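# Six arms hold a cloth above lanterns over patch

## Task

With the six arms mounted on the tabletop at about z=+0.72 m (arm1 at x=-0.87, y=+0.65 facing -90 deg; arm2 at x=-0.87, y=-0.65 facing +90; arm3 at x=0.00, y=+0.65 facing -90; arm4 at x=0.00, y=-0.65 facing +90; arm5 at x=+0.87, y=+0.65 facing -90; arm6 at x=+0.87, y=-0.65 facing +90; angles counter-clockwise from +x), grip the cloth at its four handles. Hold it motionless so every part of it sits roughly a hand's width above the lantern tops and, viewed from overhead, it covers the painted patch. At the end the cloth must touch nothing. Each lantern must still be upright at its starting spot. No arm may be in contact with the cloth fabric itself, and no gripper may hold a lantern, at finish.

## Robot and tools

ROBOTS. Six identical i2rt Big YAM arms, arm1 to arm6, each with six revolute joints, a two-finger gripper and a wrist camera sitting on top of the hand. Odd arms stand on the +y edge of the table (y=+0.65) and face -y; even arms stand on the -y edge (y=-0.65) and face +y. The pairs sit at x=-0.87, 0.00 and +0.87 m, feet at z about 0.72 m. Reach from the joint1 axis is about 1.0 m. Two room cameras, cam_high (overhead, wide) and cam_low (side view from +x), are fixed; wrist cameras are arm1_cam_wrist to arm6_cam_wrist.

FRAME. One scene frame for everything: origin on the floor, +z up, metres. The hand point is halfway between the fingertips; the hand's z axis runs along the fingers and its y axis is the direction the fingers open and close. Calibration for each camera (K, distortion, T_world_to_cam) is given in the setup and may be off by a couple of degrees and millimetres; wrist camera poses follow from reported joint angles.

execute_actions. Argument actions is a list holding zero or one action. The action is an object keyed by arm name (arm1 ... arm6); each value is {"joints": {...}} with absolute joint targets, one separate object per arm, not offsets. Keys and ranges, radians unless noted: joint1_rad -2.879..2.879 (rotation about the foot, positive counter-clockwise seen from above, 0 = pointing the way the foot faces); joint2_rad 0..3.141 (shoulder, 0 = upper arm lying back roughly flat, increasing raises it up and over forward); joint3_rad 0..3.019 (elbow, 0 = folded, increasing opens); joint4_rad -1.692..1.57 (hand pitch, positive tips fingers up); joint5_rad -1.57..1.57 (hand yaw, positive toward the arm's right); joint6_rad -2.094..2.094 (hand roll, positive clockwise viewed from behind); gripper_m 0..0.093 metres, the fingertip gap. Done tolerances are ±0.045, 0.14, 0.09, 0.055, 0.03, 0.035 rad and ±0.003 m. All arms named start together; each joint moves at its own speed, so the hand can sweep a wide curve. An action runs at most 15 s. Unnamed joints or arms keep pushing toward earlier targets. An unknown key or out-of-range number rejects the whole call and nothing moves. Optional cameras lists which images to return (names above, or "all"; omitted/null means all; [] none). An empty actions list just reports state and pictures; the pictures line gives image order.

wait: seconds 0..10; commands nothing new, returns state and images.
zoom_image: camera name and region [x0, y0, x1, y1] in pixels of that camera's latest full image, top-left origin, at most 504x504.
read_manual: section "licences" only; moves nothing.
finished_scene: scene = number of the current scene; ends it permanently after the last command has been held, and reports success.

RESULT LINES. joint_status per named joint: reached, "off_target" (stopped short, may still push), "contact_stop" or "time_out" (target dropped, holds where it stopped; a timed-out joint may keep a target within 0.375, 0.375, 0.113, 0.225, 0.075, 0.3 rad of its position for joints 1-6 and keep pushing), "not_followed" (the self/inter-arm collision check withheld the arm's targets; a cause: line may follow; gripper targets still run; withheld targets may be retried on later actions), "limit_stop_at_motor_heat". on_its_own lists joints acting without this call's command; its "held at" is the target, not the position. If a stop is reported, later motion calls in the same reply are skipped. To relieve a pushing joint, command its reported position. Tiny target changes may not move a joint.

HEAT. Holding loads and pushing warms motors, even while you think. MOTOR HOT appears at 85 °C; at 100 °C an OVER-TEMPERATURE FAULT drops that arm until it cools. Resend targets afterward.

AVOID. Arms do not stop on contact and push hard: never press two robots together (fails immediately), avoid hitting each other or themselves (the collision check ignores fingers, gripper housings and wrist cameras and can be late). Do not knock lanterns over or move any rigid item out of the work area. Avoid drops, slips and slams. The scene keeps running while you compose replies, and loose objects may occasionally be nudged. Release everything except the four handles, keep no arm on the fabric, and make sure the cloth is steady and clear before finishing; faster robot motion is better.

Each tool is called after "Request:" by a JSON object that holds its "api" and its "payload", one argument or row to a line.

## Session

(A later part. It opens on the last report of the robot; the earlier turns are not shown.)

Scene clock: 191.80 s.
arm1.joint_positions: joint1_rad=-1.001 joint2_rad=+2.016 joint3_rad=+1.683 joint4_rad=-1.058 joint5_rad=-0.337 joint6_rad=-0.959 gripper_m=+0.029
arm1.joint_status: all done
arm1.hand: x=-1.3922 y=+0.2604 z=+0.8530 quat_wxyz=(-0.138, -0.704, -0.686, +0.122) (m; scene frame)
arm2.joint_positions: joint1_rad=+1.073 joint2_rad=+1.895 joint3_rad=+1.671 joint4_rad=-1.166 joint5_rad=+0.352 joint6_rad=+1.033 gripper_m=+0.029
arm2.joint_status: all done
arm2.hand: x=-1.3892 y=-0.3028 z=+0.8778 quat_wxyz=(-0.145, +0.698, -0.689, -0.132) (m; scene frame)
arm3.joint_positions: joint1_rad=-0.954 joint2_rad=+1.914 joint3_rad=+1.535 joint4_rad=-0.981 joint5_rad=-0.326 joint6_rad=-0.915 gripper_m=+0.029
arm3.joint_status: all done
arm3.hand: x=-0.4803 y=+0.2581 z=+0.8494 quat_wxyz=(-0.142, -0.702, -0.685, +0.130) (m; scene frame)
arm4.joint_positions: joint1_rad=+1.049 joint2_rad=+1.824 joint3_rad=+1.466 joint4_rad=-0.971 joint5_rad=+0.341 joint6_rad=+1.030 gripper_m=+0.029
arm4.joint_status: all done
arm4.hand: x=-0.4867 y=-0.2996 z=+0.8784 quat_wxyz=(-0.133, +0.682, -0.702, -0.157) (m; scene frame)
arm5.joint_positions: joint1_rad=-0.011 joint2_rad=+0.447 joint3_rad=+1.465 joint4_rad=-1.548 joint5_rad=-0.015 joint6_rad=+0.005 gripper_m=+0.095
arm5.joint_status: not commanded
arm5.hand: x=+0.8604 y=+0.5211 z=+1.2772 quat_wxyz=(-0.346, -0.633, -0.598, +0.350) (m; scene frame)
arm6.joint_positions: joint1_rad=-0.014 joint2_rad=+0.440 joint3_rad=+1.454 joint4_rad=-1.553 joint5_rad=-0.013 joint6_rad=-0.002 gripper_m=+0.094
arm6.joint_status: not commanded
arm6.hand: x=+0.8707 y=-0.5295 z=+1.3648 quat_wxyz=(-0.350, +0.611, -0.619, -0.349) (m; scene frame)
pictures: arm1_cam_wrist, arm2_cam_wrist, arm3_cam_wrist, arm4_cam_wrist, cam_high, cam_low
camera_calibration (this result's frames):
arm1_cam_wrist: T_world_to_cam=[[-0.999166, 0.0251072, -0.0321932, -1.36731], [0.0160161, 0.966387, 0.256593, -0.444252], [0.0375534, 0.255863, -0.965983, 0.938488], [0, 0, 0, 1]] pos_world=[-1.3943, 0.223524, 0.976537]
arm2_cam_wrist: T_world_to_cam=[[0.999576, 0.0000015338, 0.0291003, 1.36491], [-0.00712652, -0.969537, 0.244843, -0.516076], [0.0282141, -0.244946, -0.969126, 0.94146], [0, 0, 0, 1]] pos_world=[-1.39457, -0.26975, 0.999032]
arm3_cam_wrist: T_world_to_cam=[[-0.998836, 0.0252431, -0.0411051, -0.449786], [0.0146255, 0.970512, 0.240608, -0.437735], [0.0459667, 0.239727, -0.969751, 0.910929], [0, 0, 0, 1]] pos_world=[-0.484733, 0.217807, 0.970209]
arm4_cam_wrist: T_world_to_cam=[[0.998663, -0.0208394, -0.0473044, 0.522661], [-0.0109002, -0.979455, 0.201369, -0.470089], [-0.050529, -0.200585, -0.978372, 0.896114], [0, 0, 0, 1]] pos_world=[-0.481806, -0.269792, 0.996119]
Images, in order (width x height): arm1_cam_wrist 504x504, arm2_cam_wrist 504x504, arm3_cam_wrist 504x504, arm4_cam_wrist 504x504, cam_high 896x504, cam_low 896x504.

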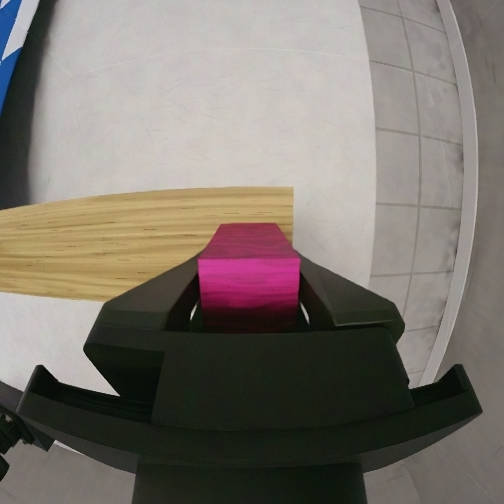

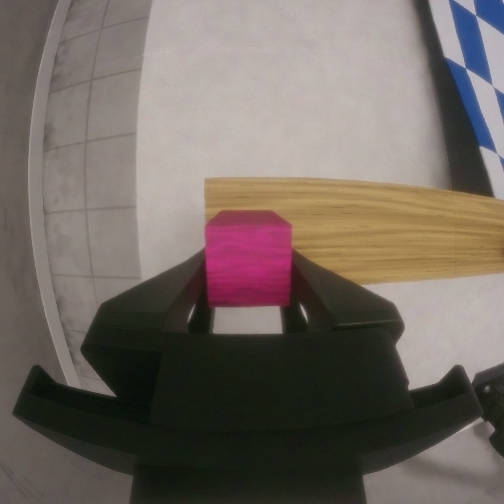

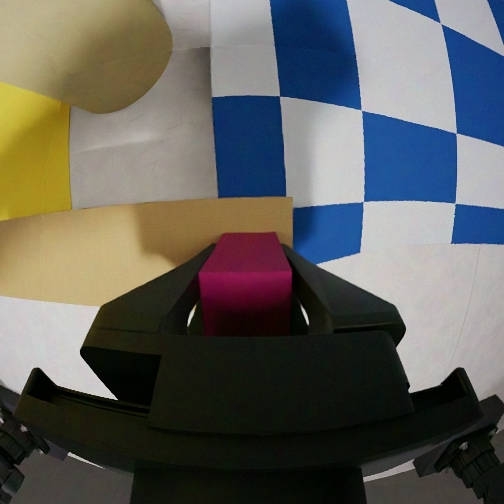

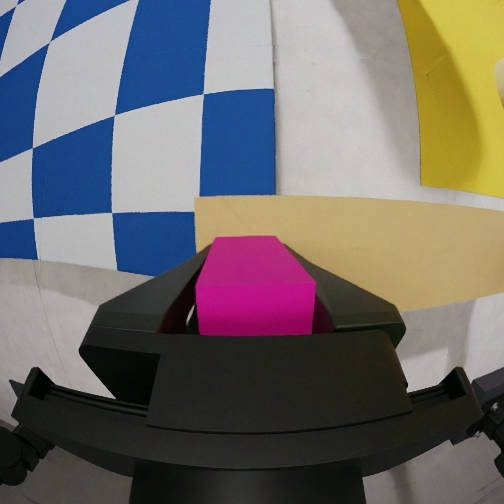

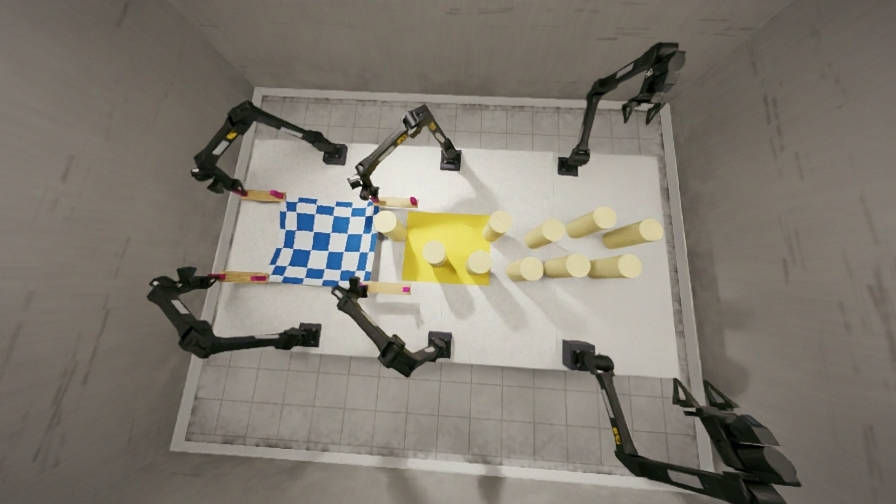

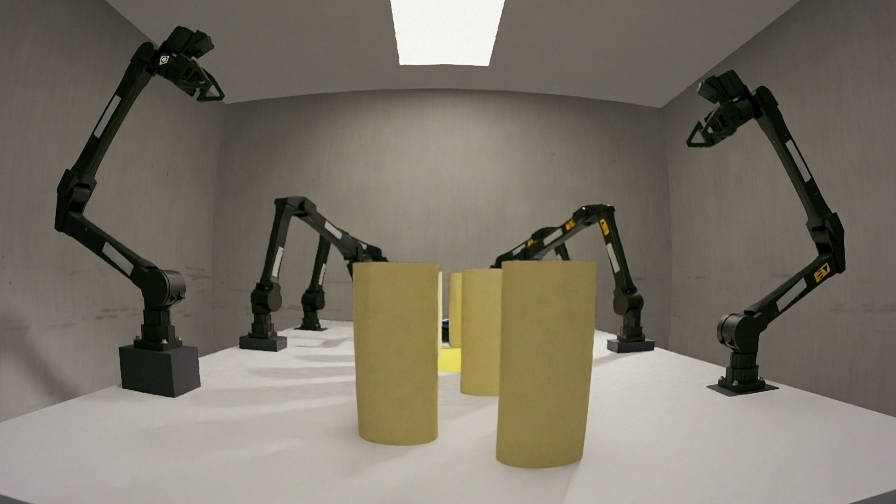

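Request:
{"api": "execute_actions", "payload": {
  "actions": [
    {"arm1":{"joints":{"joint2_rad":1.965,"joint3_rad":2.14,"joint4_rad":-1.495}},"arm2":{"joints":{"joint2_rad":1.89,"joint3_rad":2.10,"joint4_rad":-1.572}},"arm3":{"joints":{"joint2_rad":1.862,"joint3_rad":2.14,"joint4_rad":-1.578}},"arm4":{"joints":{"joint2_rad":1.783,"joint3_rad":1.99,"joint4_rad":-1.555}}}
  ],
  "cameras": ["arm3_cam_wrist","arm4_cam_wrist","cam_high","cam_low"]
}}

Scene clock: 204.97 s.
arm1.joint_positions: joint1_rad=-1.001 joint2_rad=+1.964 joint3_rad=+2.097 joint4_rad=-1.487 joint5_rad=-0.337 joint6_rad=-0.958 gripper_m=+0.029
arm1.joint_status: all done
arm1.hand: x=-1.3978 y=+0.2536 z=+1.0415 quat_wxyz=(-0.134, -0.701, -0.686, +0.139) (m; scene frame)
arm2.joint_positions: joint1_rad=+1.073 joint2_rad=+1.882 joint3_rad=+2.055 joint4_rad=-1.557 joint5_rad=+0.350 joint6_rad=+1.033 gripper_m=+0.029
arm2.joint_status: all done
arm2.hand: x=-1.3900 y=-0.3029 z=+1.0309 quat_wxyz=(-0.143, +0.697, -0.689, -0.134) (m; scene frame)
arm3.joint_positions: joint1_rad=-0.954 joint2_rad=+1.871 joint3_rad=+2.088 joint4_rad=-1.558 joint5_rad=-0.324 joint6_rad=-0.916 gripper_m=+0.029
arm3.joint_status: all done
arm3.hand: x=-0.4864 y=+0.2542 z=+1.0819 quat_wxyz=(-0.139, -0.700, -0.686, +0.139) (m; scene frame)
arm4.joint_positions: joint1_rad=+1.046 joint2_rad=+1.795 joint3_rad=+1.953 joint4_rad=-1.533 joint5_rad=+0.341 joint6_rad=+1.027 gripper_m=+0.029
arm4.joint_status: all done
arm4.hand: x=-0.4843 y=-0.2987 z=+1.0745 quat_wxyz=(-0.140, +0.687, -0.701, -0.135) (m; scene frame)
arm5.joint_positions: joint1_rad=-0.011 joint2_rad=+0.447 joint3_rad=+1.465 joint4_rad=-1.548 joint5_rad=-0.015 joint6_rad=+0.005 gripper_m=+0.095
arm5.joint_status: not commanded
arm5.hand: x=+0.8604 y=+0.5211 z=+1.2772 quat_wxyz=(-0.346, -0.633, -0.598, +0.350) (m; scene frame)
arm6.joint_positions: joint1_rad=-0.014 joint2_rad=+0.440 joint3_rad=+1.454 joint4_rad=-1.553 joint5_rad=-0.013 joint6_rad=-0.002 gripper_m=+0.094
arm6.joint_status: not commanded
arm6.hand: x=+0.8707 y=-0.5295 z=+1.3648 quat_wxyz=(-0.350, +0.611, -0.619, -0.349) (m; scene frame)
pictures: arm3_cam_wrist, arm4_cam_wrist, cam_high, cam_low
camera_calibration (this result's frames):
arm3_cam_wrist: T_world_to_cam=[[-0.999428, 0.0244763, -0.0233391, -0.465553], [0.0184062, 0.972592, 0.231788, -0.478934], [0.0283727, 0.231226, -0.972486, 1.13418], [0, 0, 0, 1]] pos_world=[-0.488651, 0.214953, 1.20312]
arm4_cam_wrist: T_world_to_cam=[[0.999749, -0.0216657, -0.0057794, 0.485218], [-0.0198269, -0.974511, 0.223461, -0.535276], [-0.0104735, -0.22329, -0.974696, 1.09691], [0, 0, 0, 1]] pos_world=[-0.48422, -0.266192, 1.19157]
Images, in order (width x height): arm3_cam_wrist 504x504, arm4_cam_wrist 504x504, cam_high 896x504, cam_low 896x504.

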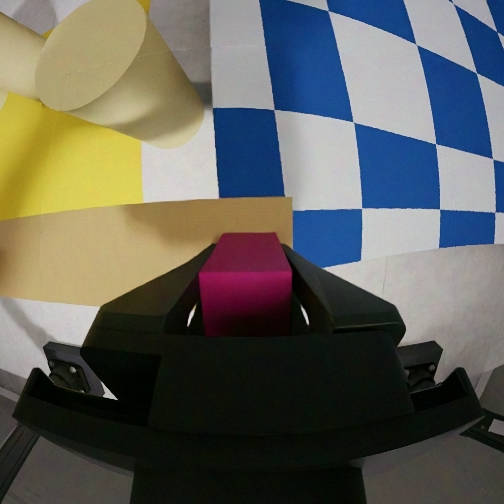

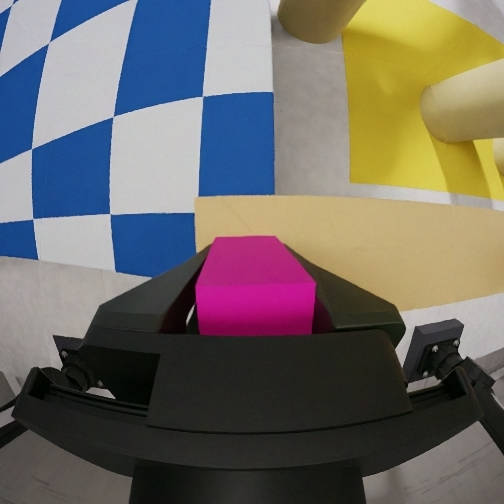

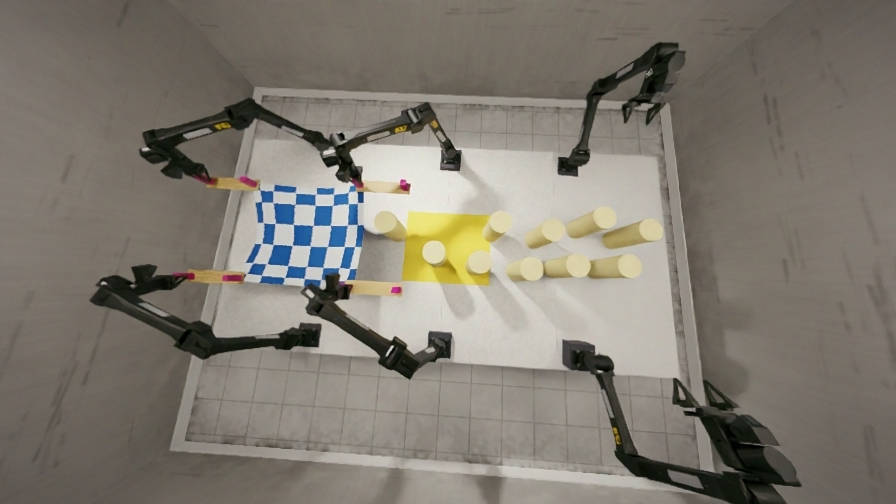

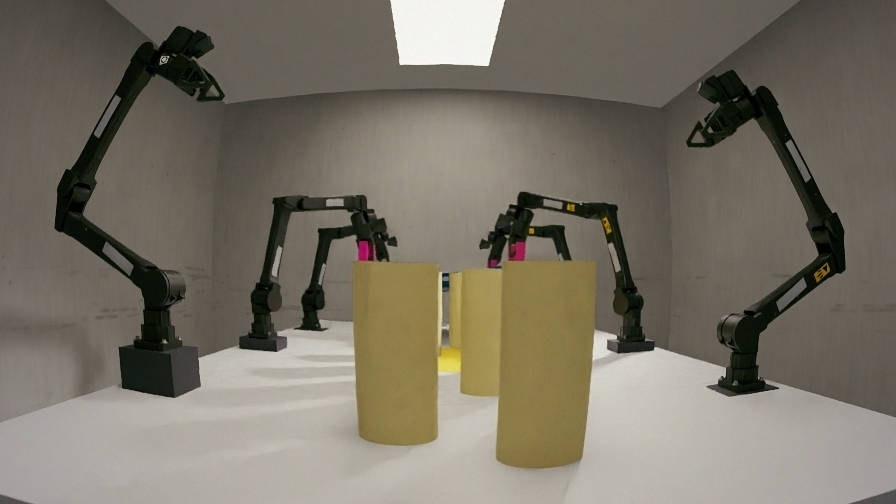

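Request:
{"api": "zoom_image", "payload": {
  "camera": "cam_low",
  "region": [330, 180, 630, 340]
}}

Request:
{"api": "zoom_image", "payload": {
  "camera": "cam_high",
  "region": [150, 140, 450, 320]
}}

Region (330, 180, 630, 340) of cam_low's 896x504 image, scaled by 1.680, with more detail than that image has; it fills the top 269 rows of this view, and the rest is white.

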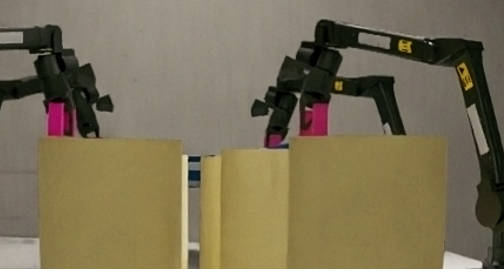

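Region (150, 140, 450, 320) of cam_high's 896x504 image, scaled by 1.680, with more detail than that image has; it fills the top 302 rows of this view, and the rest is white.

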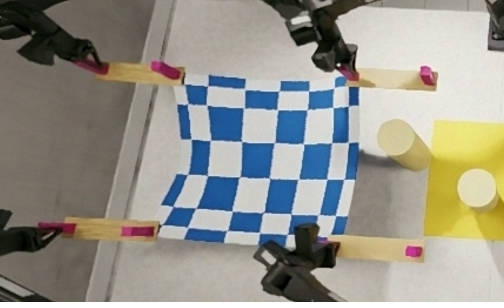

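Request:
{"api": "execute_actions", "payload": {
  "actions": [
    {"arm1":{"joints":{"joint1_rad":-1.044,"joint2_rad":1.938,"joint3_rad":2.19,"joint4_rad":-1.594,"joint5_rad":-0.343,"joint6_rad":-1.008}},"arm2":{"joints":{"joint1_rad":1.084,"joint2_rad":1.878,"joint3_rad":2.14,"joint4_rad":-1.621,"joint5_rad":0.351,"joint6_rad":1.05}},"arm3":{"joints":{"joint1_rad":-0.963,"joint2_rad":1.763,"joint3_rad":2.06,"joint4_rad":-1.612,"joint5_rad":-0.325,"joint6_rad":-0.924}},"arm4":{"joints":{"joint1_rad":1.028,"joint2_rad":1.717,"joint3_rad":1.995,"joint4_rad":-1.619,"joint5_rad":0.34,"joint6_rad":0.992}}}
  ],
  "cameras": ["arm3_cam_wrist","arm4_cam_wrist","cam_high","cam_low"]
}}

Request:
{"api": "zoom_image", "payload": {
  "camera": "cam_low",
  "region": [330, 180, 630, 340]
}}

Request:
{"api": "zoom_image", "payload": {
  "camera": "cam_high",
  "region": [150, 140, 450, 320]
}}

Scene clock: 232.07 s.
arm1.joint_positions: joint1_rad=-1.020 joint2_rad=+1.962 joint3_rad=+2.133 joint4_rad=-1.587 joint5_rad=-0.346 joint6_rad=-0.966 gripper_m=+0.029
arm1.joint_status: joint6_rad time_out (moved -0.008 of -0.050); the others done
arm1.on_its_own: joint6_rad reads -0.966 and still pushes toward -1.008 since a time_out
arm1.hand: x=-1.3895 y=+0.2712 z=+1.0542 quat_wxyz=(-0.143, -0.710, -0.680, +0.113) (m; scene frame)
arm2.joint_positions: joint1_rad=+1.073 joint2_rad=+1.882 joint3_rad=+2.081 joint4_rad=-1.608 joint5_rad=+0.350 joint6_rad=+1.033 gripper_m=+0.029
arm2.joint_status: all done
arm2.hand: x=-1.3834 y=-0.3065 z=+1.0399 quat_wxyz=(-0.147, +0.699, -0.689, -0.123) (m; scene frame)
arm3.joint_positions: joint1_rad=-0.954 joint2_rad=+1.788 joint3_rad=+2.062 joint4_rad=-1.590 joint5_rad=-0.325 joint6_rad=-0.919 gripper_m=+0.029
arm3.joint_status: all done
arm3.hand: x=-0.4624 y=+0.2700 z=+1.1176 quat_wxyz=(-0.138, -0.697, -0.688, +0.151) (m; scene frame)
arm4.joint_positions: joint1_rad=+1.030 joint2_rad=+1.750 joint3_rad=+1.953 joint4_rad=-1.587 joint5_rad=+0.341 joint6_rad=+1.013 gripper_m=+0.029
arm4.joint_status: all done
arm4.hand: x=-0.4601 y=-0.3017 z=+1.0972 quat_wxyz=(-0.143, +0.686, -0.701, -0.128) (m; scene frame)
arm5.joint_positions: joint1_rad=-0.011 joint2_rad=+0.447 joint3_rad=+1.465 joint4_rad=-1.548 joint5_rad=-0.015 joint6_rad=+0.005 gripper_m=+0.095
arm5.joint_status: not commanded
arm5.hand: x=+0.8604 y=+0.5211 z=+1.2772 quat_wxyz=(-0.346, -0.633, -0.598, +0.350) (m; scene frame)
arm6.joint_positions: joint1_rad=-0.014 joint2_rad=+0.440 joint3_rad=+1.454 joint4_rad=-1.553 joint5_rad=-0.013 joint6_rad=-0.002 gripper_m=+0.094
arm6.joint_status: not commanded
arm6.hand: x=+0.8707 y=-0.5295 z=+1.3648 quat_wxyz=(-0.350, +0.611, -0.619, -0.349) (m; scene frame)
pictures: arm3_cam_wrist, arm4_cam_wrist, cam_high, cam_low
camera_calibration (this result's frames):
arm3_cam_wrist: T_world_to_cam=[[-0.999773, 0.0209796, -0.00363892, -0.462391], [0.0196919, 0.976016, 0.216806, -0.486647], [0.00810014, 0.216685, -0.976208, 1.1633], [0, 0, 0, 1]] pos_world=[-0.462126, 0.232606, 1.23945]
arm4_cam_wrist: T_world_to_cam=[[0.999637, -0.0257249, 0.00806573, 0.444666], [-0.0268872, -0.973212, 0.228333, -0.550975], [0.00197583, -0.228466, -0.97355, 1.12152], [0, 0, 0, 1]] pos_world=[-0.461534, -0.268548, 1.21407]
Images, in order (width x height): arm3_cam_wrist 504x504, arm4_cam_wrist 504x504, cam_high 896x504, cam_low 896x504.

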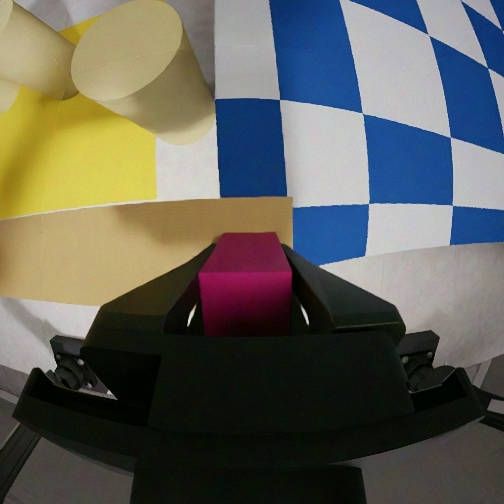

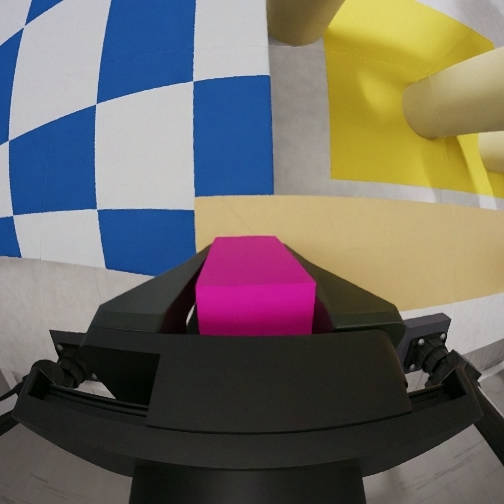

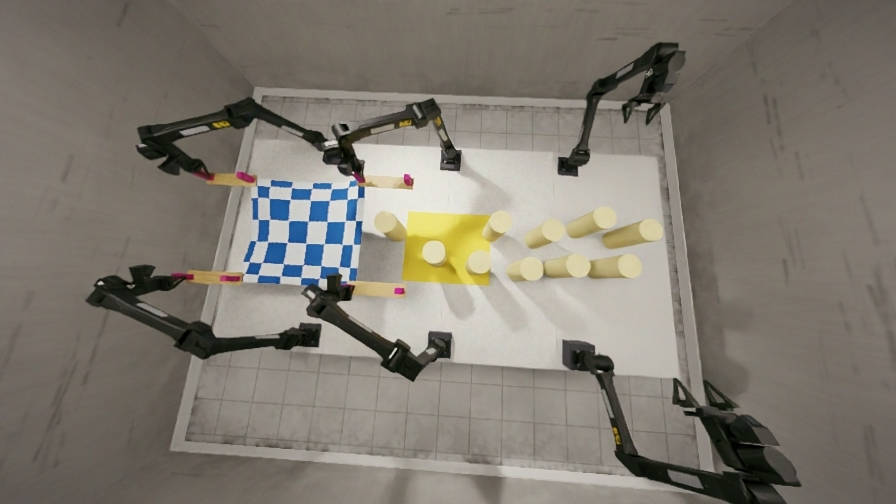

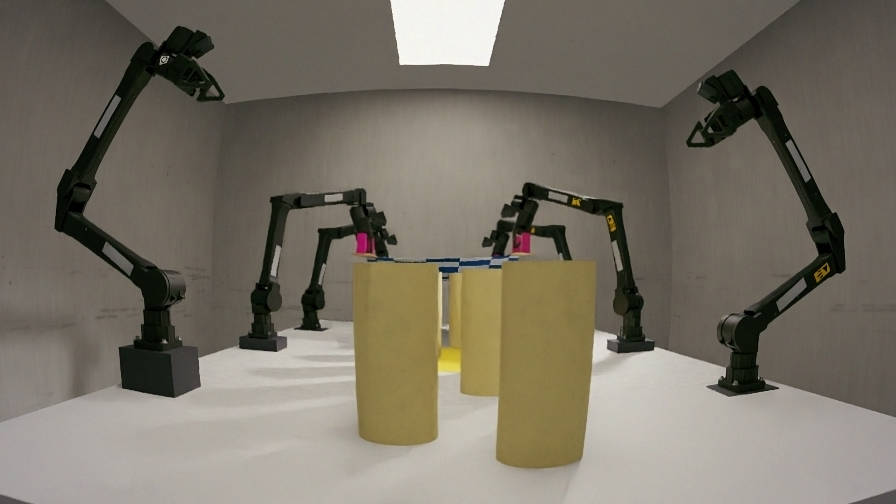

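Region (330, 180, 630, 340) of cam_low's 896x504 image, scaled by 1.680, with more detail than that image has; it fills the top 269 rows of this view, and the rest is white.

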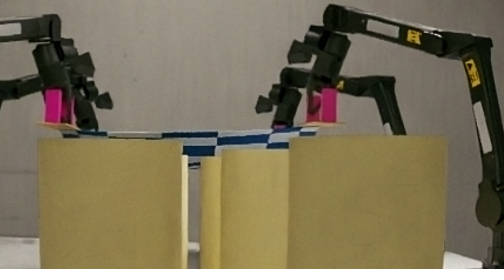

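Region (150, 140, 450, 320) of cam_high's 896x504 image, scaled by 1.680, with more detail than that image has; it fills the top 302 rows of this view, and the rest is white.

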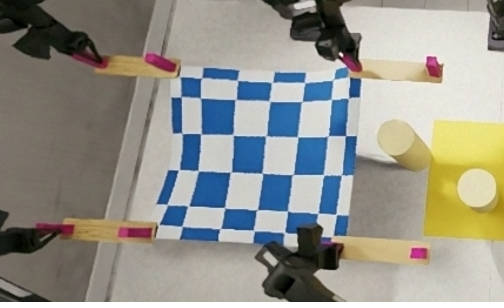

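Request:
{"api": "execute_actions", "payload": {
  "actions": [
    {"arm1":{"joints":{"joint1_rad":-0.873,"joint2_rad":1.603,"joint3_rad":1.93,"joint4_rad":-1.625,"joint5_rad":-0.303,"joint6_rad":-0.833}},"arm2":{"joints":{"joint1_rad":0.924,"joint2_rad":1.525,"joint3_rad":1.845,"joint4_rad":-1.63,"joint5_rad":0.316,"joint6_rad":0.884}},"arm3":{"joints":{"joint1_rad":-0.772,"joint2_rad":1.485,"joint3_rad":1.81,"joint4_rad":-1.594,"joint5_rad":-0.275,"joint6_rad":-0.731}},"arm4":{"joints":{"joint1_rad":0.853,"joint2_rad":1.42,"joint3_rad":1.745,"joint4_rad":-1.615,"joint5_rad":0.298,"joint6_rad":0.813}}}
  ],
  "cameras": ["arm3_cam_wrist","arm4_cam_wrist","cam_high","cam_low"]
}}

Request:
{"api": "zoom_image", "payload": {
  "camera": "cam_low",
  "region": [300, 160, 660, 340]
}}

Request:
{"api": "zoom_image", "payload": {
  "camera": "cam_high",
  "region": [180, 140, 500, 320]
}}

Scene clock: 255.20 s.
arm1.joint_positions: joint1_rad=-0.860 joint2_rad=+1.604 joint3_rad=+1.924 joint4_rad=-1.618 joint5_rad=-0.307 joint6_rad=-0.806 gripper_m=+0.029
arm1.joint_status: all done
arm1.hand: x=-1.2382 y=+0.2682 z=+1.1632 quat_wxyz=(-0.136, -0.702, -0.684, +0.144) (m; scene frame)
arm2.joint_positions: joint1_rad=+0.917 joint2_rad=+1.520 joint3_rad=+1.846 joint4_rad=-1.619 joint5_rad=+0.316 joint6_rad=+0.889 gripper_m=+0.029
arm2.joint_status: all done
arm2.hand: x=-1.2337 y=-0.3066 z=+1.1330 quat_wxyz=(-0.139, +0.687, -0.696, -0.155) (m; scene frame)
arm3.joint_positions: joint1_rad=-0.762 joint2_rad=+1.487 joint3_rad=+1.817 joint4_rad=-1.585 joint5_rad=-0.273 joint6_rad=-0.751 gripper_m=+0.029
arm3.joint_status: all done
arm3.hand: x=-0.3144 y=+0.2680 z=+1.1667 quat_wxyz=(-0.136, -0.688, -0.696, +0.155) (m; scene frame)
arm4.joint_positions: joint1_rad=+0.842 joint2_rad=+1.420 joint3_rad=+1.743 joint4_rad=-1.597 joint5_rad=+0.295 joint6_rad=+0.835 gripper_m=+0.029
arm4.joint_status: all done
arm4.hand: x=-0.3106 y=-0.3013 z=+1.1696 quat_wxyz=(-0.137, +0.677, -0.707, -0.153) (m; scene frame)
arm5.joint_positions: joint1_rad=-0.011 joint2_rad=+0.447 joint3_rad=+1.465 joint4_rad=-1.548 joint5_rad=-0.015 joint6_rad=+0.005 gripper_m=+0.095
arm5.joint_status: not commanded
arm5.hand: x=+0.8604 y=+0.5211 z=+1.2772 quat_wxyz=(-0.346, -0.633, -0.598, +0.350) (m; scene frame)
arm6.joint_positions: joint1_rad=-0.014 joint2_rad=+0.440 joint3_rad=+1.454 joint4_rad=-1.553 joint5_rad=-0.013 joint6_rad=-0.002 gripper_m=+0.094
arm6.joint_status: not commanded
arm6.hand: x=+0.8707 y=-0.5295 z=+1.3648 quat_wxyz=(-0.350, +0.611, -0.619, -0.349) (m; scene frame)
pictures: arm3_cam_wrist, arm4_cam_wrist, cam_high, cam_low
camera_calibration (this result's frames):
arm3_cam_wrist: T_world_to_cam=[[-0.999964, -0.00184842, 0.00830808, -0.322116], [-0.0000313903, 0.976927, 0.213573, -0.500945], [-0.00851116, 0.213565, -0.976892, 1.2069], [0, 0, 0, 1]] pos_world=[-0.311848, 0.23104, 1.28867]
arm4_cam_wrist: T_world_to_cam=[[0.998549, -0.0368026, -0.0393057, 0.346319], [-0.028173, -0.979168, 0.201085, -0.5334], [-0.0458874, -0.199686, -0.978785, 1.19174], [0, 0, 0, 1]] pos_world=[-0.306159, -0.27157, 1.28733]
Images, in order (width x height): arm3_cam_wrist 504x504, arm4_cam_wrist 504x504, cam_high 896x504, cam_low 896x504.

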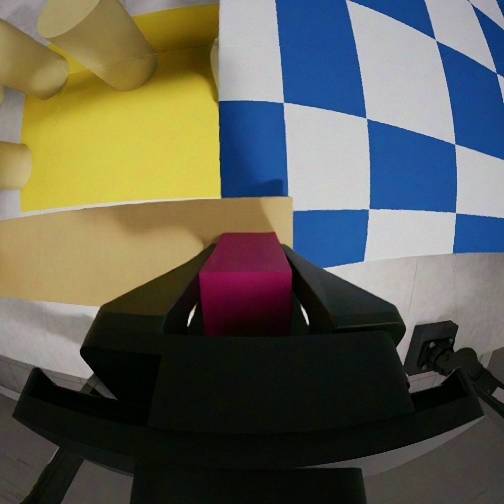

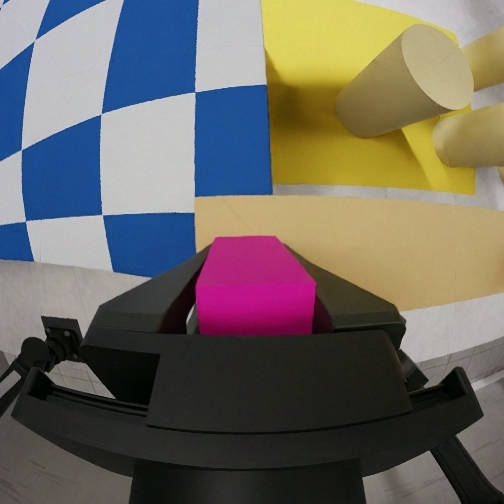

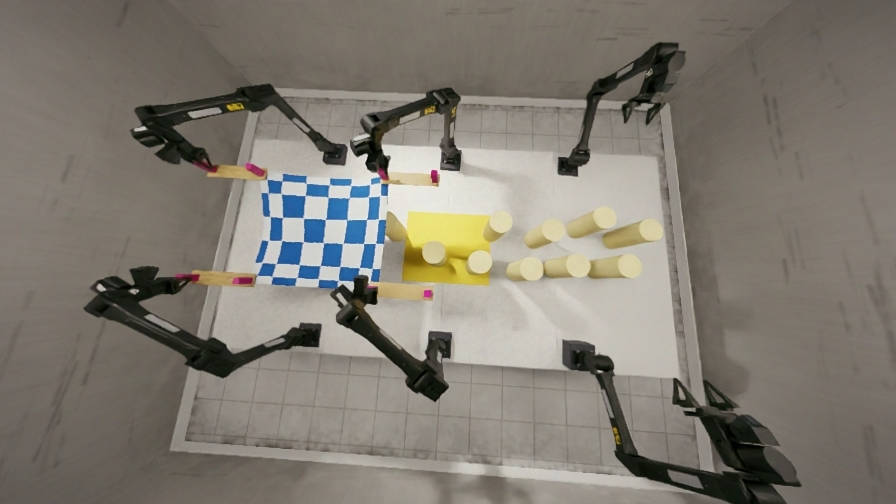

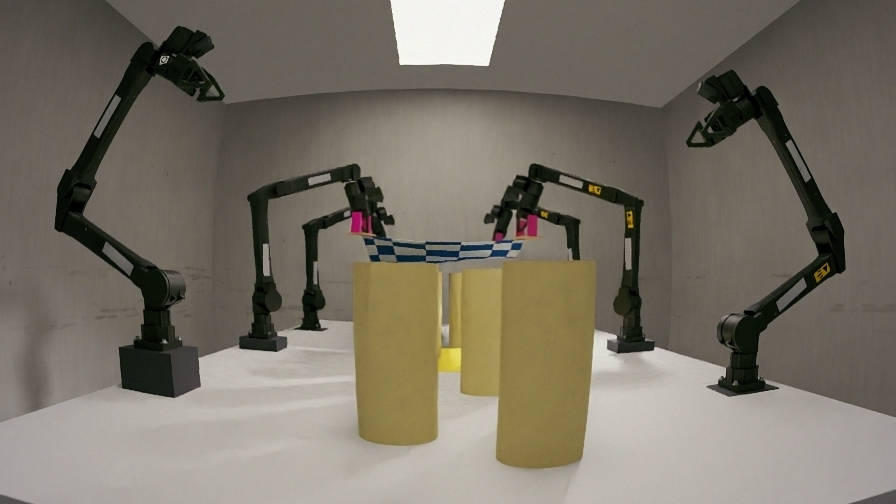

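Region (300, 160, 660, 340) of cam_low's 896x504 image, scaled by 1.400, with more detail than that image has.

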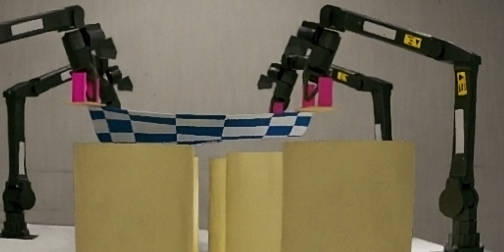

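Region (180, 140, 500, 320) of cam_high's 896x504 image, scaled by 1.575, with more detail than that image has; it fills the top 284 rows of this view, and the rest is white.

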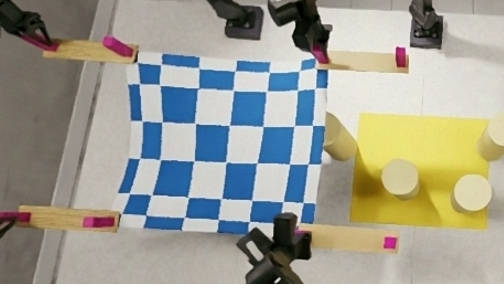

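Request:
{"api": "execute_actions", "payload": {
  "actions": [
    {"arm1":{"joints":{"joint1_rad":-0.583,"joint2_rad":1.277,"joint3_rad":1.607,"joint4_rad":-1.563,"joint5_rad":-0.216,"joint6_rad":-0.546}},"arm2":{"joints":{"joint1_rad":0.626,"joint2_rad":1.203,"joint3_rad":1.546,"joint4_rad":-1.584,"joint5_rad":0.23,"joint6_rad":0.587}},"arm3":{"joints":{"joint1_rad":-0.405,"joint2_rad":1.187,"joint3_rad":1.531,"joint4_rad":-1.544,"joint5_rad":-0.154,"joint6_rad":-0.376}},"arm4":{"joints":{"joint1_rad":0.464,"joint2_rad":1.121,"joint3_rad":1.482,"joint4_rad":-1.571,"joint5_rad":0.175,"joint6_rad":0.432}}}
  ],
  "cameras": ["cam_high","cam_low"]
}}

Request:
{"api": "zoom_image", "payload": {
  "camera": "cam_low",
  "region": [300, 160, 660, 340]
}}

Scene clock: 279.87 s.
arm1.joint_positions: joint1_rad=-0.566 joint2_rad=+1.277 joint3_rad=+1.603 joint4_rad=-1.568 joint5_rad=-0.220 joint6_rad=-0.511 gripper_m=+0.029
arm1.joint_status: all done
arm1.hand: x=-1.0632 y=+0.2775 z=+1.1690 quat_wxyz=(-0.136, -0.705, -0.683, +0.134) (m; scene frame)
arm2.joint_positions: joint1_rad=+0.614 joint2_rad=+1.199 joint3_rad=+1.548 joint4_rad=-1.592 joint5_rad=+0.231 joint6_rad=+0.575 gripper_m=+0.029
arm2.joint_status: all done
arm2.hand: x=-1.0602 y=-0.3141 z=+1.1372 quat_wxyz=(-0.143, +0.694, -0.691, -0.138) (m; scene frame)
arm3.joint_positions: joint1_rad=-0.396 joint2_rad=+1.195 joint3_rad=+1.540 joint4_rad=-1.535 joint5_rad=-0.152 joint6_rad=-0.397 gripper_m=+0.029
arm3.joint_status: all done
arm3.hand: x=-0.1355 y=+0.2776 z=+1.1669 quat_wxyz=(-0.138, -0.689, -0.696, +0.149) (m; scene frame)
arm4.joint_positions: joint1_rad=+0.462 joint2_rad=+1.127 joint3_rad=+1.481 joint4_rad=-1.551 joint5_rad=+0.171 joint6_rad=+0.454 gripper_m=+0.029
arm4.joint_status: all done
arm4.hand: x=-0.1356 y=-0.3065 z=+1.1684 quat_wxyz=(-0.139, +0.682, -0.703, -0.147) (m; scene frame)
arm5.joint_positions: joint1_rad=-0.011 joint2_rad=+0.447 joint3_rad=+1.465 joint4_rad=-1.548 joint5_rad=-0.015 joint6_rad=+0.005 gripper_m=+0.095
arm5.joint_status: not commanded
arm5.hand: x=+0.8604 y=+0.5211 z=+1.2772 quat_wxyz=(-0.346, -0.633, -0.598, +0.350) (m; scene frame)
arm6.joint_positions: joint1_rad=-0.014 joint2_rad=+0.440 joint3_rad=+1.454 joint4_rad=-1.553 joint5_rad=-0.013 joint6_rad=-0.002 gripper_m=+0.094
arm6.joint_status: not commanded
arm6.hand: x=+0.8707 y=-0.5295 z=+1.3648 quat_wxyz=(-0.350, +0.611, -0.619, -0.349) (m; scene frame)
pictures: cam_high, cam_low
Images, in order (width x height): cam_high 896x504, cam_low 896x504.

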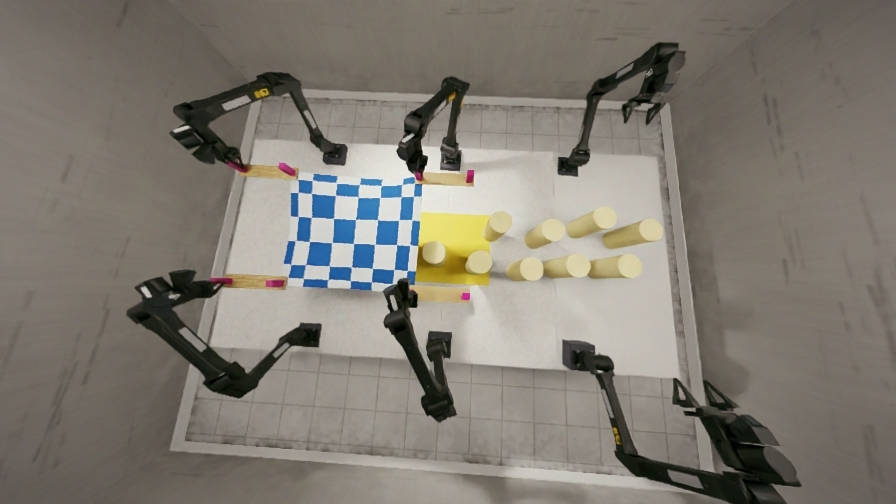

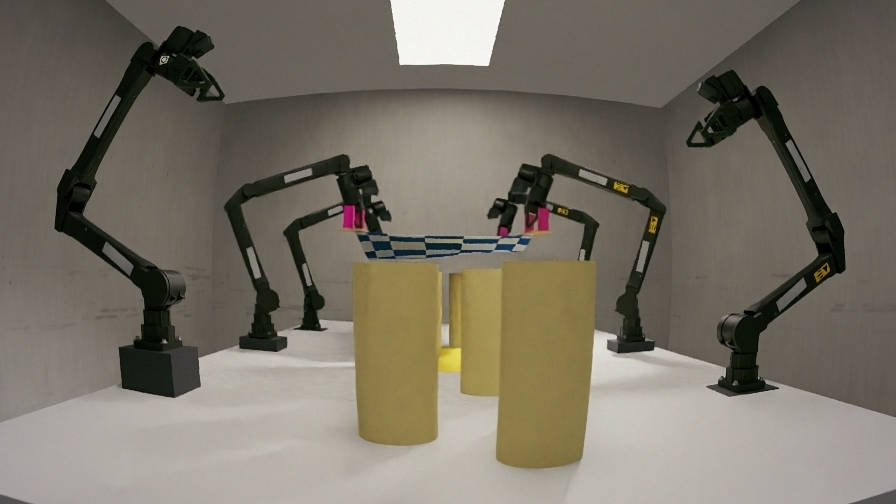

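Region (300, 160, 660, 340) of cam_low's 896x504 image, scaled by 1.400, with more detail than that image has.

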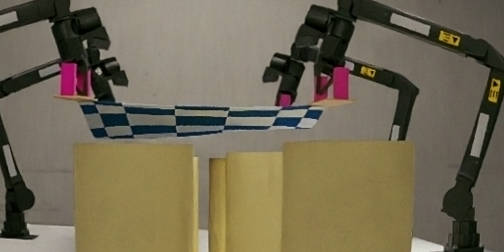

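Request:
{"api": "execute_actions", "payload": {
  "actions": [
    {"arm1":{"joints":{"joint1_rad":-0.115,"joint2_rad":1.12,"joint3_rad":1.478,"joint4_rad":-1.531,"joint5_rad":-0.045,"joint6_rad":-0.106}},"arm2":{"joints":{"joint1_rad":0.111,"joint2_rad":1.04,"joint3_rad":1.435,"joint4_rad":-1.558,"joint5_rad":0.043,"joint6_rad":0.102}},"arm3":{"joints":{"joint1_rad":0.115,"joint2_rad":1.12,"joint3_rad":1.478,"joint4_rad":-1.531,"joint5_rad":0.045,"joint6_rad":0.106}},"arm4":{"joints":{"joint1_rad":-0.111,"joint2_rad":1.04,"joint3_rad":1.425,"joint4_rad":-1.558,"joint5_rad":-0.043,"joint6_rad":-0.102}}}
  ],
  "cameras": ["cam_high","cam_low"]
}}

Request:
{"api": "zoom_image", "payload": {
  "camera": "cam_low",
  "region": [300, 160, 660, 340]
}}

Scene clock: 285.63 s.
arm1.joint_positions: joint1_rad=-0.114 joint2_rad=+1.130 joint3_rad=+1.472 joint4_rad=-1.533 joint5_rad=-0.048 joint6_rad=-0.084 gripper_m=+0.029
arm1.joint_status: all done
arm1.hand: x=-0.9057 y=+0.2757 z=+1.1629 quat_wxyz=(-0.129, -0.707, -0.682, +0.134) (m; scene frame)
arm2.joint_positions: joint1_rad=+0.114 joint2_rad=+1.041 joint3_rad=+1.432 joint4_rad=-1.563 joint5_rad=+0.045 joint6_rad=+0.105 gripper_m=+0.029
arm2.joint_status: all done
arm2.hand: x=-0.9018 y=-0.3143 z=+1.1377 quat_wxyz=(-0.141, +0.694, -0.692, -0.141) (m; scene frame)
arm3.joint_positions: joint1_rad=+0.108 joint2_rad=+1.148 joint3_rad=+1.483 joint4_rad=-1.517 joint5_rad=+0.051 joint6_rad=+0.086 gripper_m=+0.029
arm3.joint_status: all done
arm3.hand: x=+0.0254 y=+0.2685 z=+1.1582 quat_wxyz=(-0.131, -0.696, -0.691, +0.145) (m; scene frame)
arm4.joint_positions: joint1_rad=-0.097 joint2_rad=+1.068 joint3_rad=+1.421 joint4_rad=-1.544 joint5_rad=-0.054 joint6_rad=-0.080 gripper_m=+0.029
arm4.joint_status: all done
arm4.hand: x=+0.0267 y=-0.3023 z=+1.1601 quat_wxyz=(-0.128, +0.690, -0.698, -0.141) (m; scene frame)
arm5.joint_positions: joint1_rad=-0.011 joint2_rad=+0.447 joint3_rad=+1.465 joint4_rad=-1.548 joint5_rad=-0.015 joint6_rad=+0.005 gripper_m=+0.095
arm5.joint_status: not commanded
arm5.hand: x=+0.8604 y=+0.5211 z=+1.2772 quat_wxyz=(-0.346, -0.633, -0.598, +0.350) (m; scene frame)
arm6.joint_positions: joint1_rad=-0.014 joint2_rad=+0.440 joint3_rad=+1.454 joint4_rad=-1.553 joint5_rad=-0.013 joint6_rad=-0.002 gripper_m=+0.094
arm6.joint_status: not commanded
arm6.hand: x=+0.8707 y=-0.5295 z=+1.3648 quat_wxyz=(-0.350, +0.611, -0.619, -0.349) (m; scene frame)
pictures: cam_high, cam_low
Images, in order (width x height): cam_high 896x504, cam_low 896x504.

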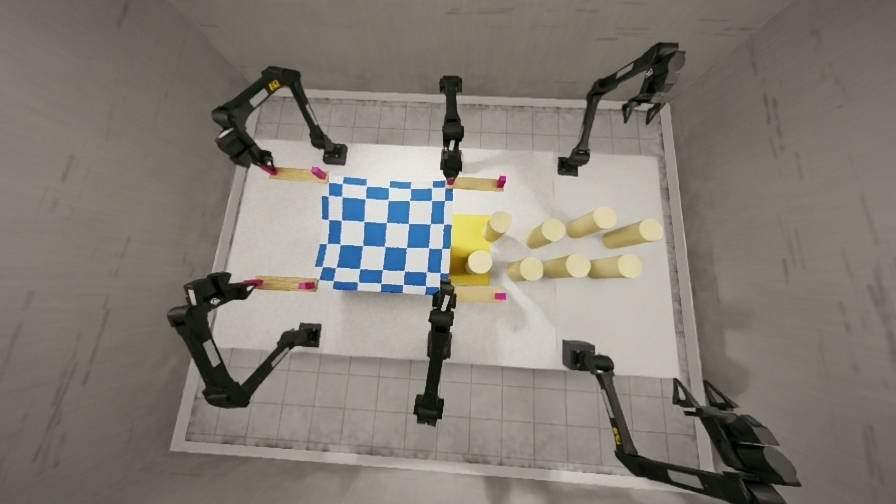

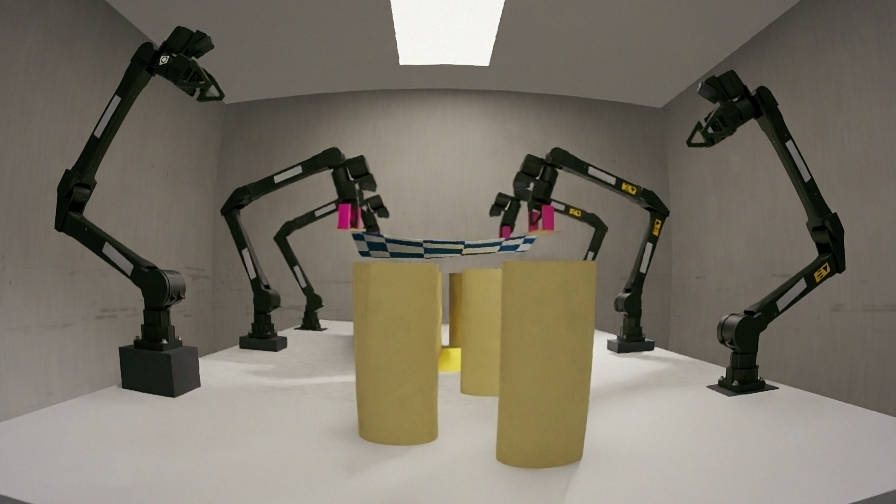

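Region (300, 160, 660, 340) of cam_low's 896x504 image, scaled by 1.400, with more detail than that image has.

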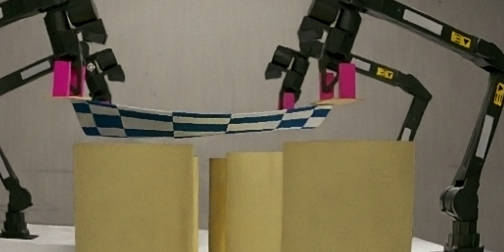

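Request:
{"api": "execute_actions", "payload": {
  "actions": [
    {"arm1":{"joints":{"joint1_rad":0.405,"joint2_rad":1.18,"joint3_rad":1.531,"joint4_rad":-1.544,"joint5_rad":0.154,"joint6_rad":0.376}},"arm2":{"joints":{"joint1_rad":-0.464,"joint2_rad":1.121,"joint3_rad":1.495,"joint4_rad":-1.571,"joint5_rad":-0.175,"joint6_rad":-0.432}},"arm3":{"joints":{"joint1_rad":0.583,"joint2_rad":1.265,"joint3_rad":1.607,"joint4_rad":-1.563,"joint5_rad":0.216,"joint6_rad":0.546}},"arm4":{"joints":{"joint1_rad":-0.626,"joint2_rad":1.19,"joint3_rad":1.546,"joint4_rad":-1.584,"joint5_rad":-0.23,"joint6_rad":-0.587}}}
  ],
  "cameras": ["cam_high","cam_low"]
}}

Request:
{"api": "zoom_image", "payload": {
  "camera": "cam_low",
  "region": [300, 160, 660, 340]
}}

Scene clock: 291.83 s.
arm1.joint_positions: joint1_rad=+0.404 joint2_rad=+1.197 joint3_rad=+1.475 joint4_rad=-1.533 joint5_rad=+0.153 joint6_rad=+0.400 gripper_m=+0.030
arm1.joint_status: all done
arm1.hand: x=-0.7428 y=+0.2753 z=+1.1397 quat_wxyz=(-0.108, -0.709, -0.684, +0.131) (m; scene frame)
arm2.joint_positions: joint1_rad=-0.460 joint2_rad=+1.139 joint3_rad=+1.437 joint4_rad=-1.563 joint5_rad=-0.173 joint6_rad=-0.427 gripper_m=+0.029
arm2.joint_status: all done
arm2.hand: x=-0.7363 y=-0.3112 z=+1.1102 quat_wxyz=(-0.115, +0.695, -0.697, -0.132) (m; scene frame)
arm3.joint_positions: joint1_rad=+0.578 joint2_rad=+1.291 joint3_rad=+1.540 joint4_rad=-1.549 joint5_rad=+0.228 joint6_rad=+0.525 gripper_m=+0.029
arm3.joint_status: all done
arm3.hand: x=+0.1885 y=+0.2754 z=+1.1304 quat_wxyz=(-0.102, -0.696, -0.697, +0.143) (m; scene frame)
arm4.joint_positions: joint1_rad=-0.612 joint2_rad=+1.209 joint3_rad=+1.496 joint4_rad=-1.576 joint5_rad=-0.249 joint6_rad=-0.565 gripper_m=+0.029
arm4.joint_status: all done
arm4.hand: x=+0.1882 y=-0.3119 z=+1.1471 quat_wxyz=(-0.113, +0.689, -0.701, -0.147) (m; scene frame)
arm5.joint_positions: joint1_rad=-0.011 joint2_rad=+0.447 joint3_rad=+1.465 joint4_rad=-1.548 joint5_rad=-0.015 joint6_rad=+0.005 gripper_m=+0.095
arm5.joint_status: not commanded
arm5.hand: x=+0.8604 y=+0.5211 z=+1.2772 quat_wxyz=(-0.346, -0.633, -0.598, +0.350) (m; scene frame)
arm6.joint_positions: joint1_rad=-0.014 joint2_rad=+0.440 joint3_rad=+1.454 joint4_rad=-1.553 joint5_rad=-0.013 joint6_rad=-0.002 gripper_m=+0.094
arm6.joint_status: not commanded
arm6.hand: x=+0.8707 y=-0.5295 z=+1.3648 quat_wxyz=(-0.350, +0.611, -0.619, -0.349) (m; scene frame)
pictures: cam_high, cam_low
Images, in order (width x height): cam_high 896x504, cam_low 896x504.

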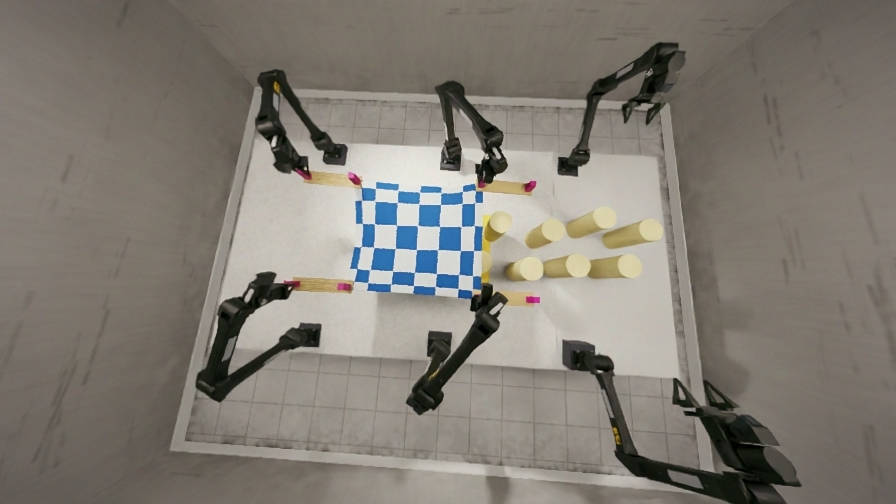

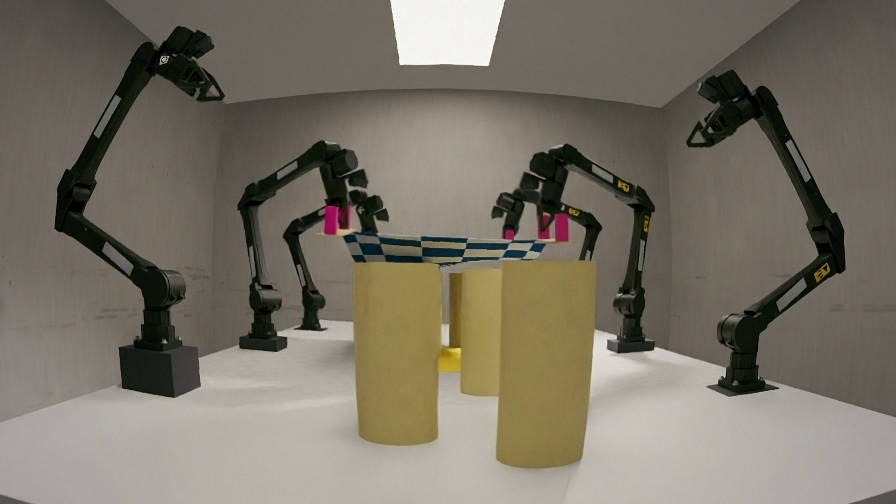

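Region (300, 160, 660, 340) of cam_low's 896x504 image, scaled by 1.400, with more detail than that image has.

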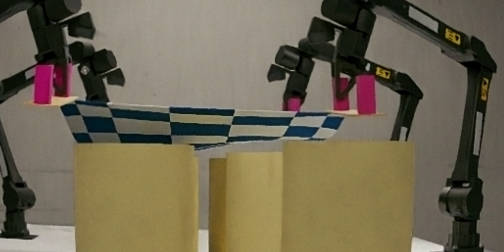

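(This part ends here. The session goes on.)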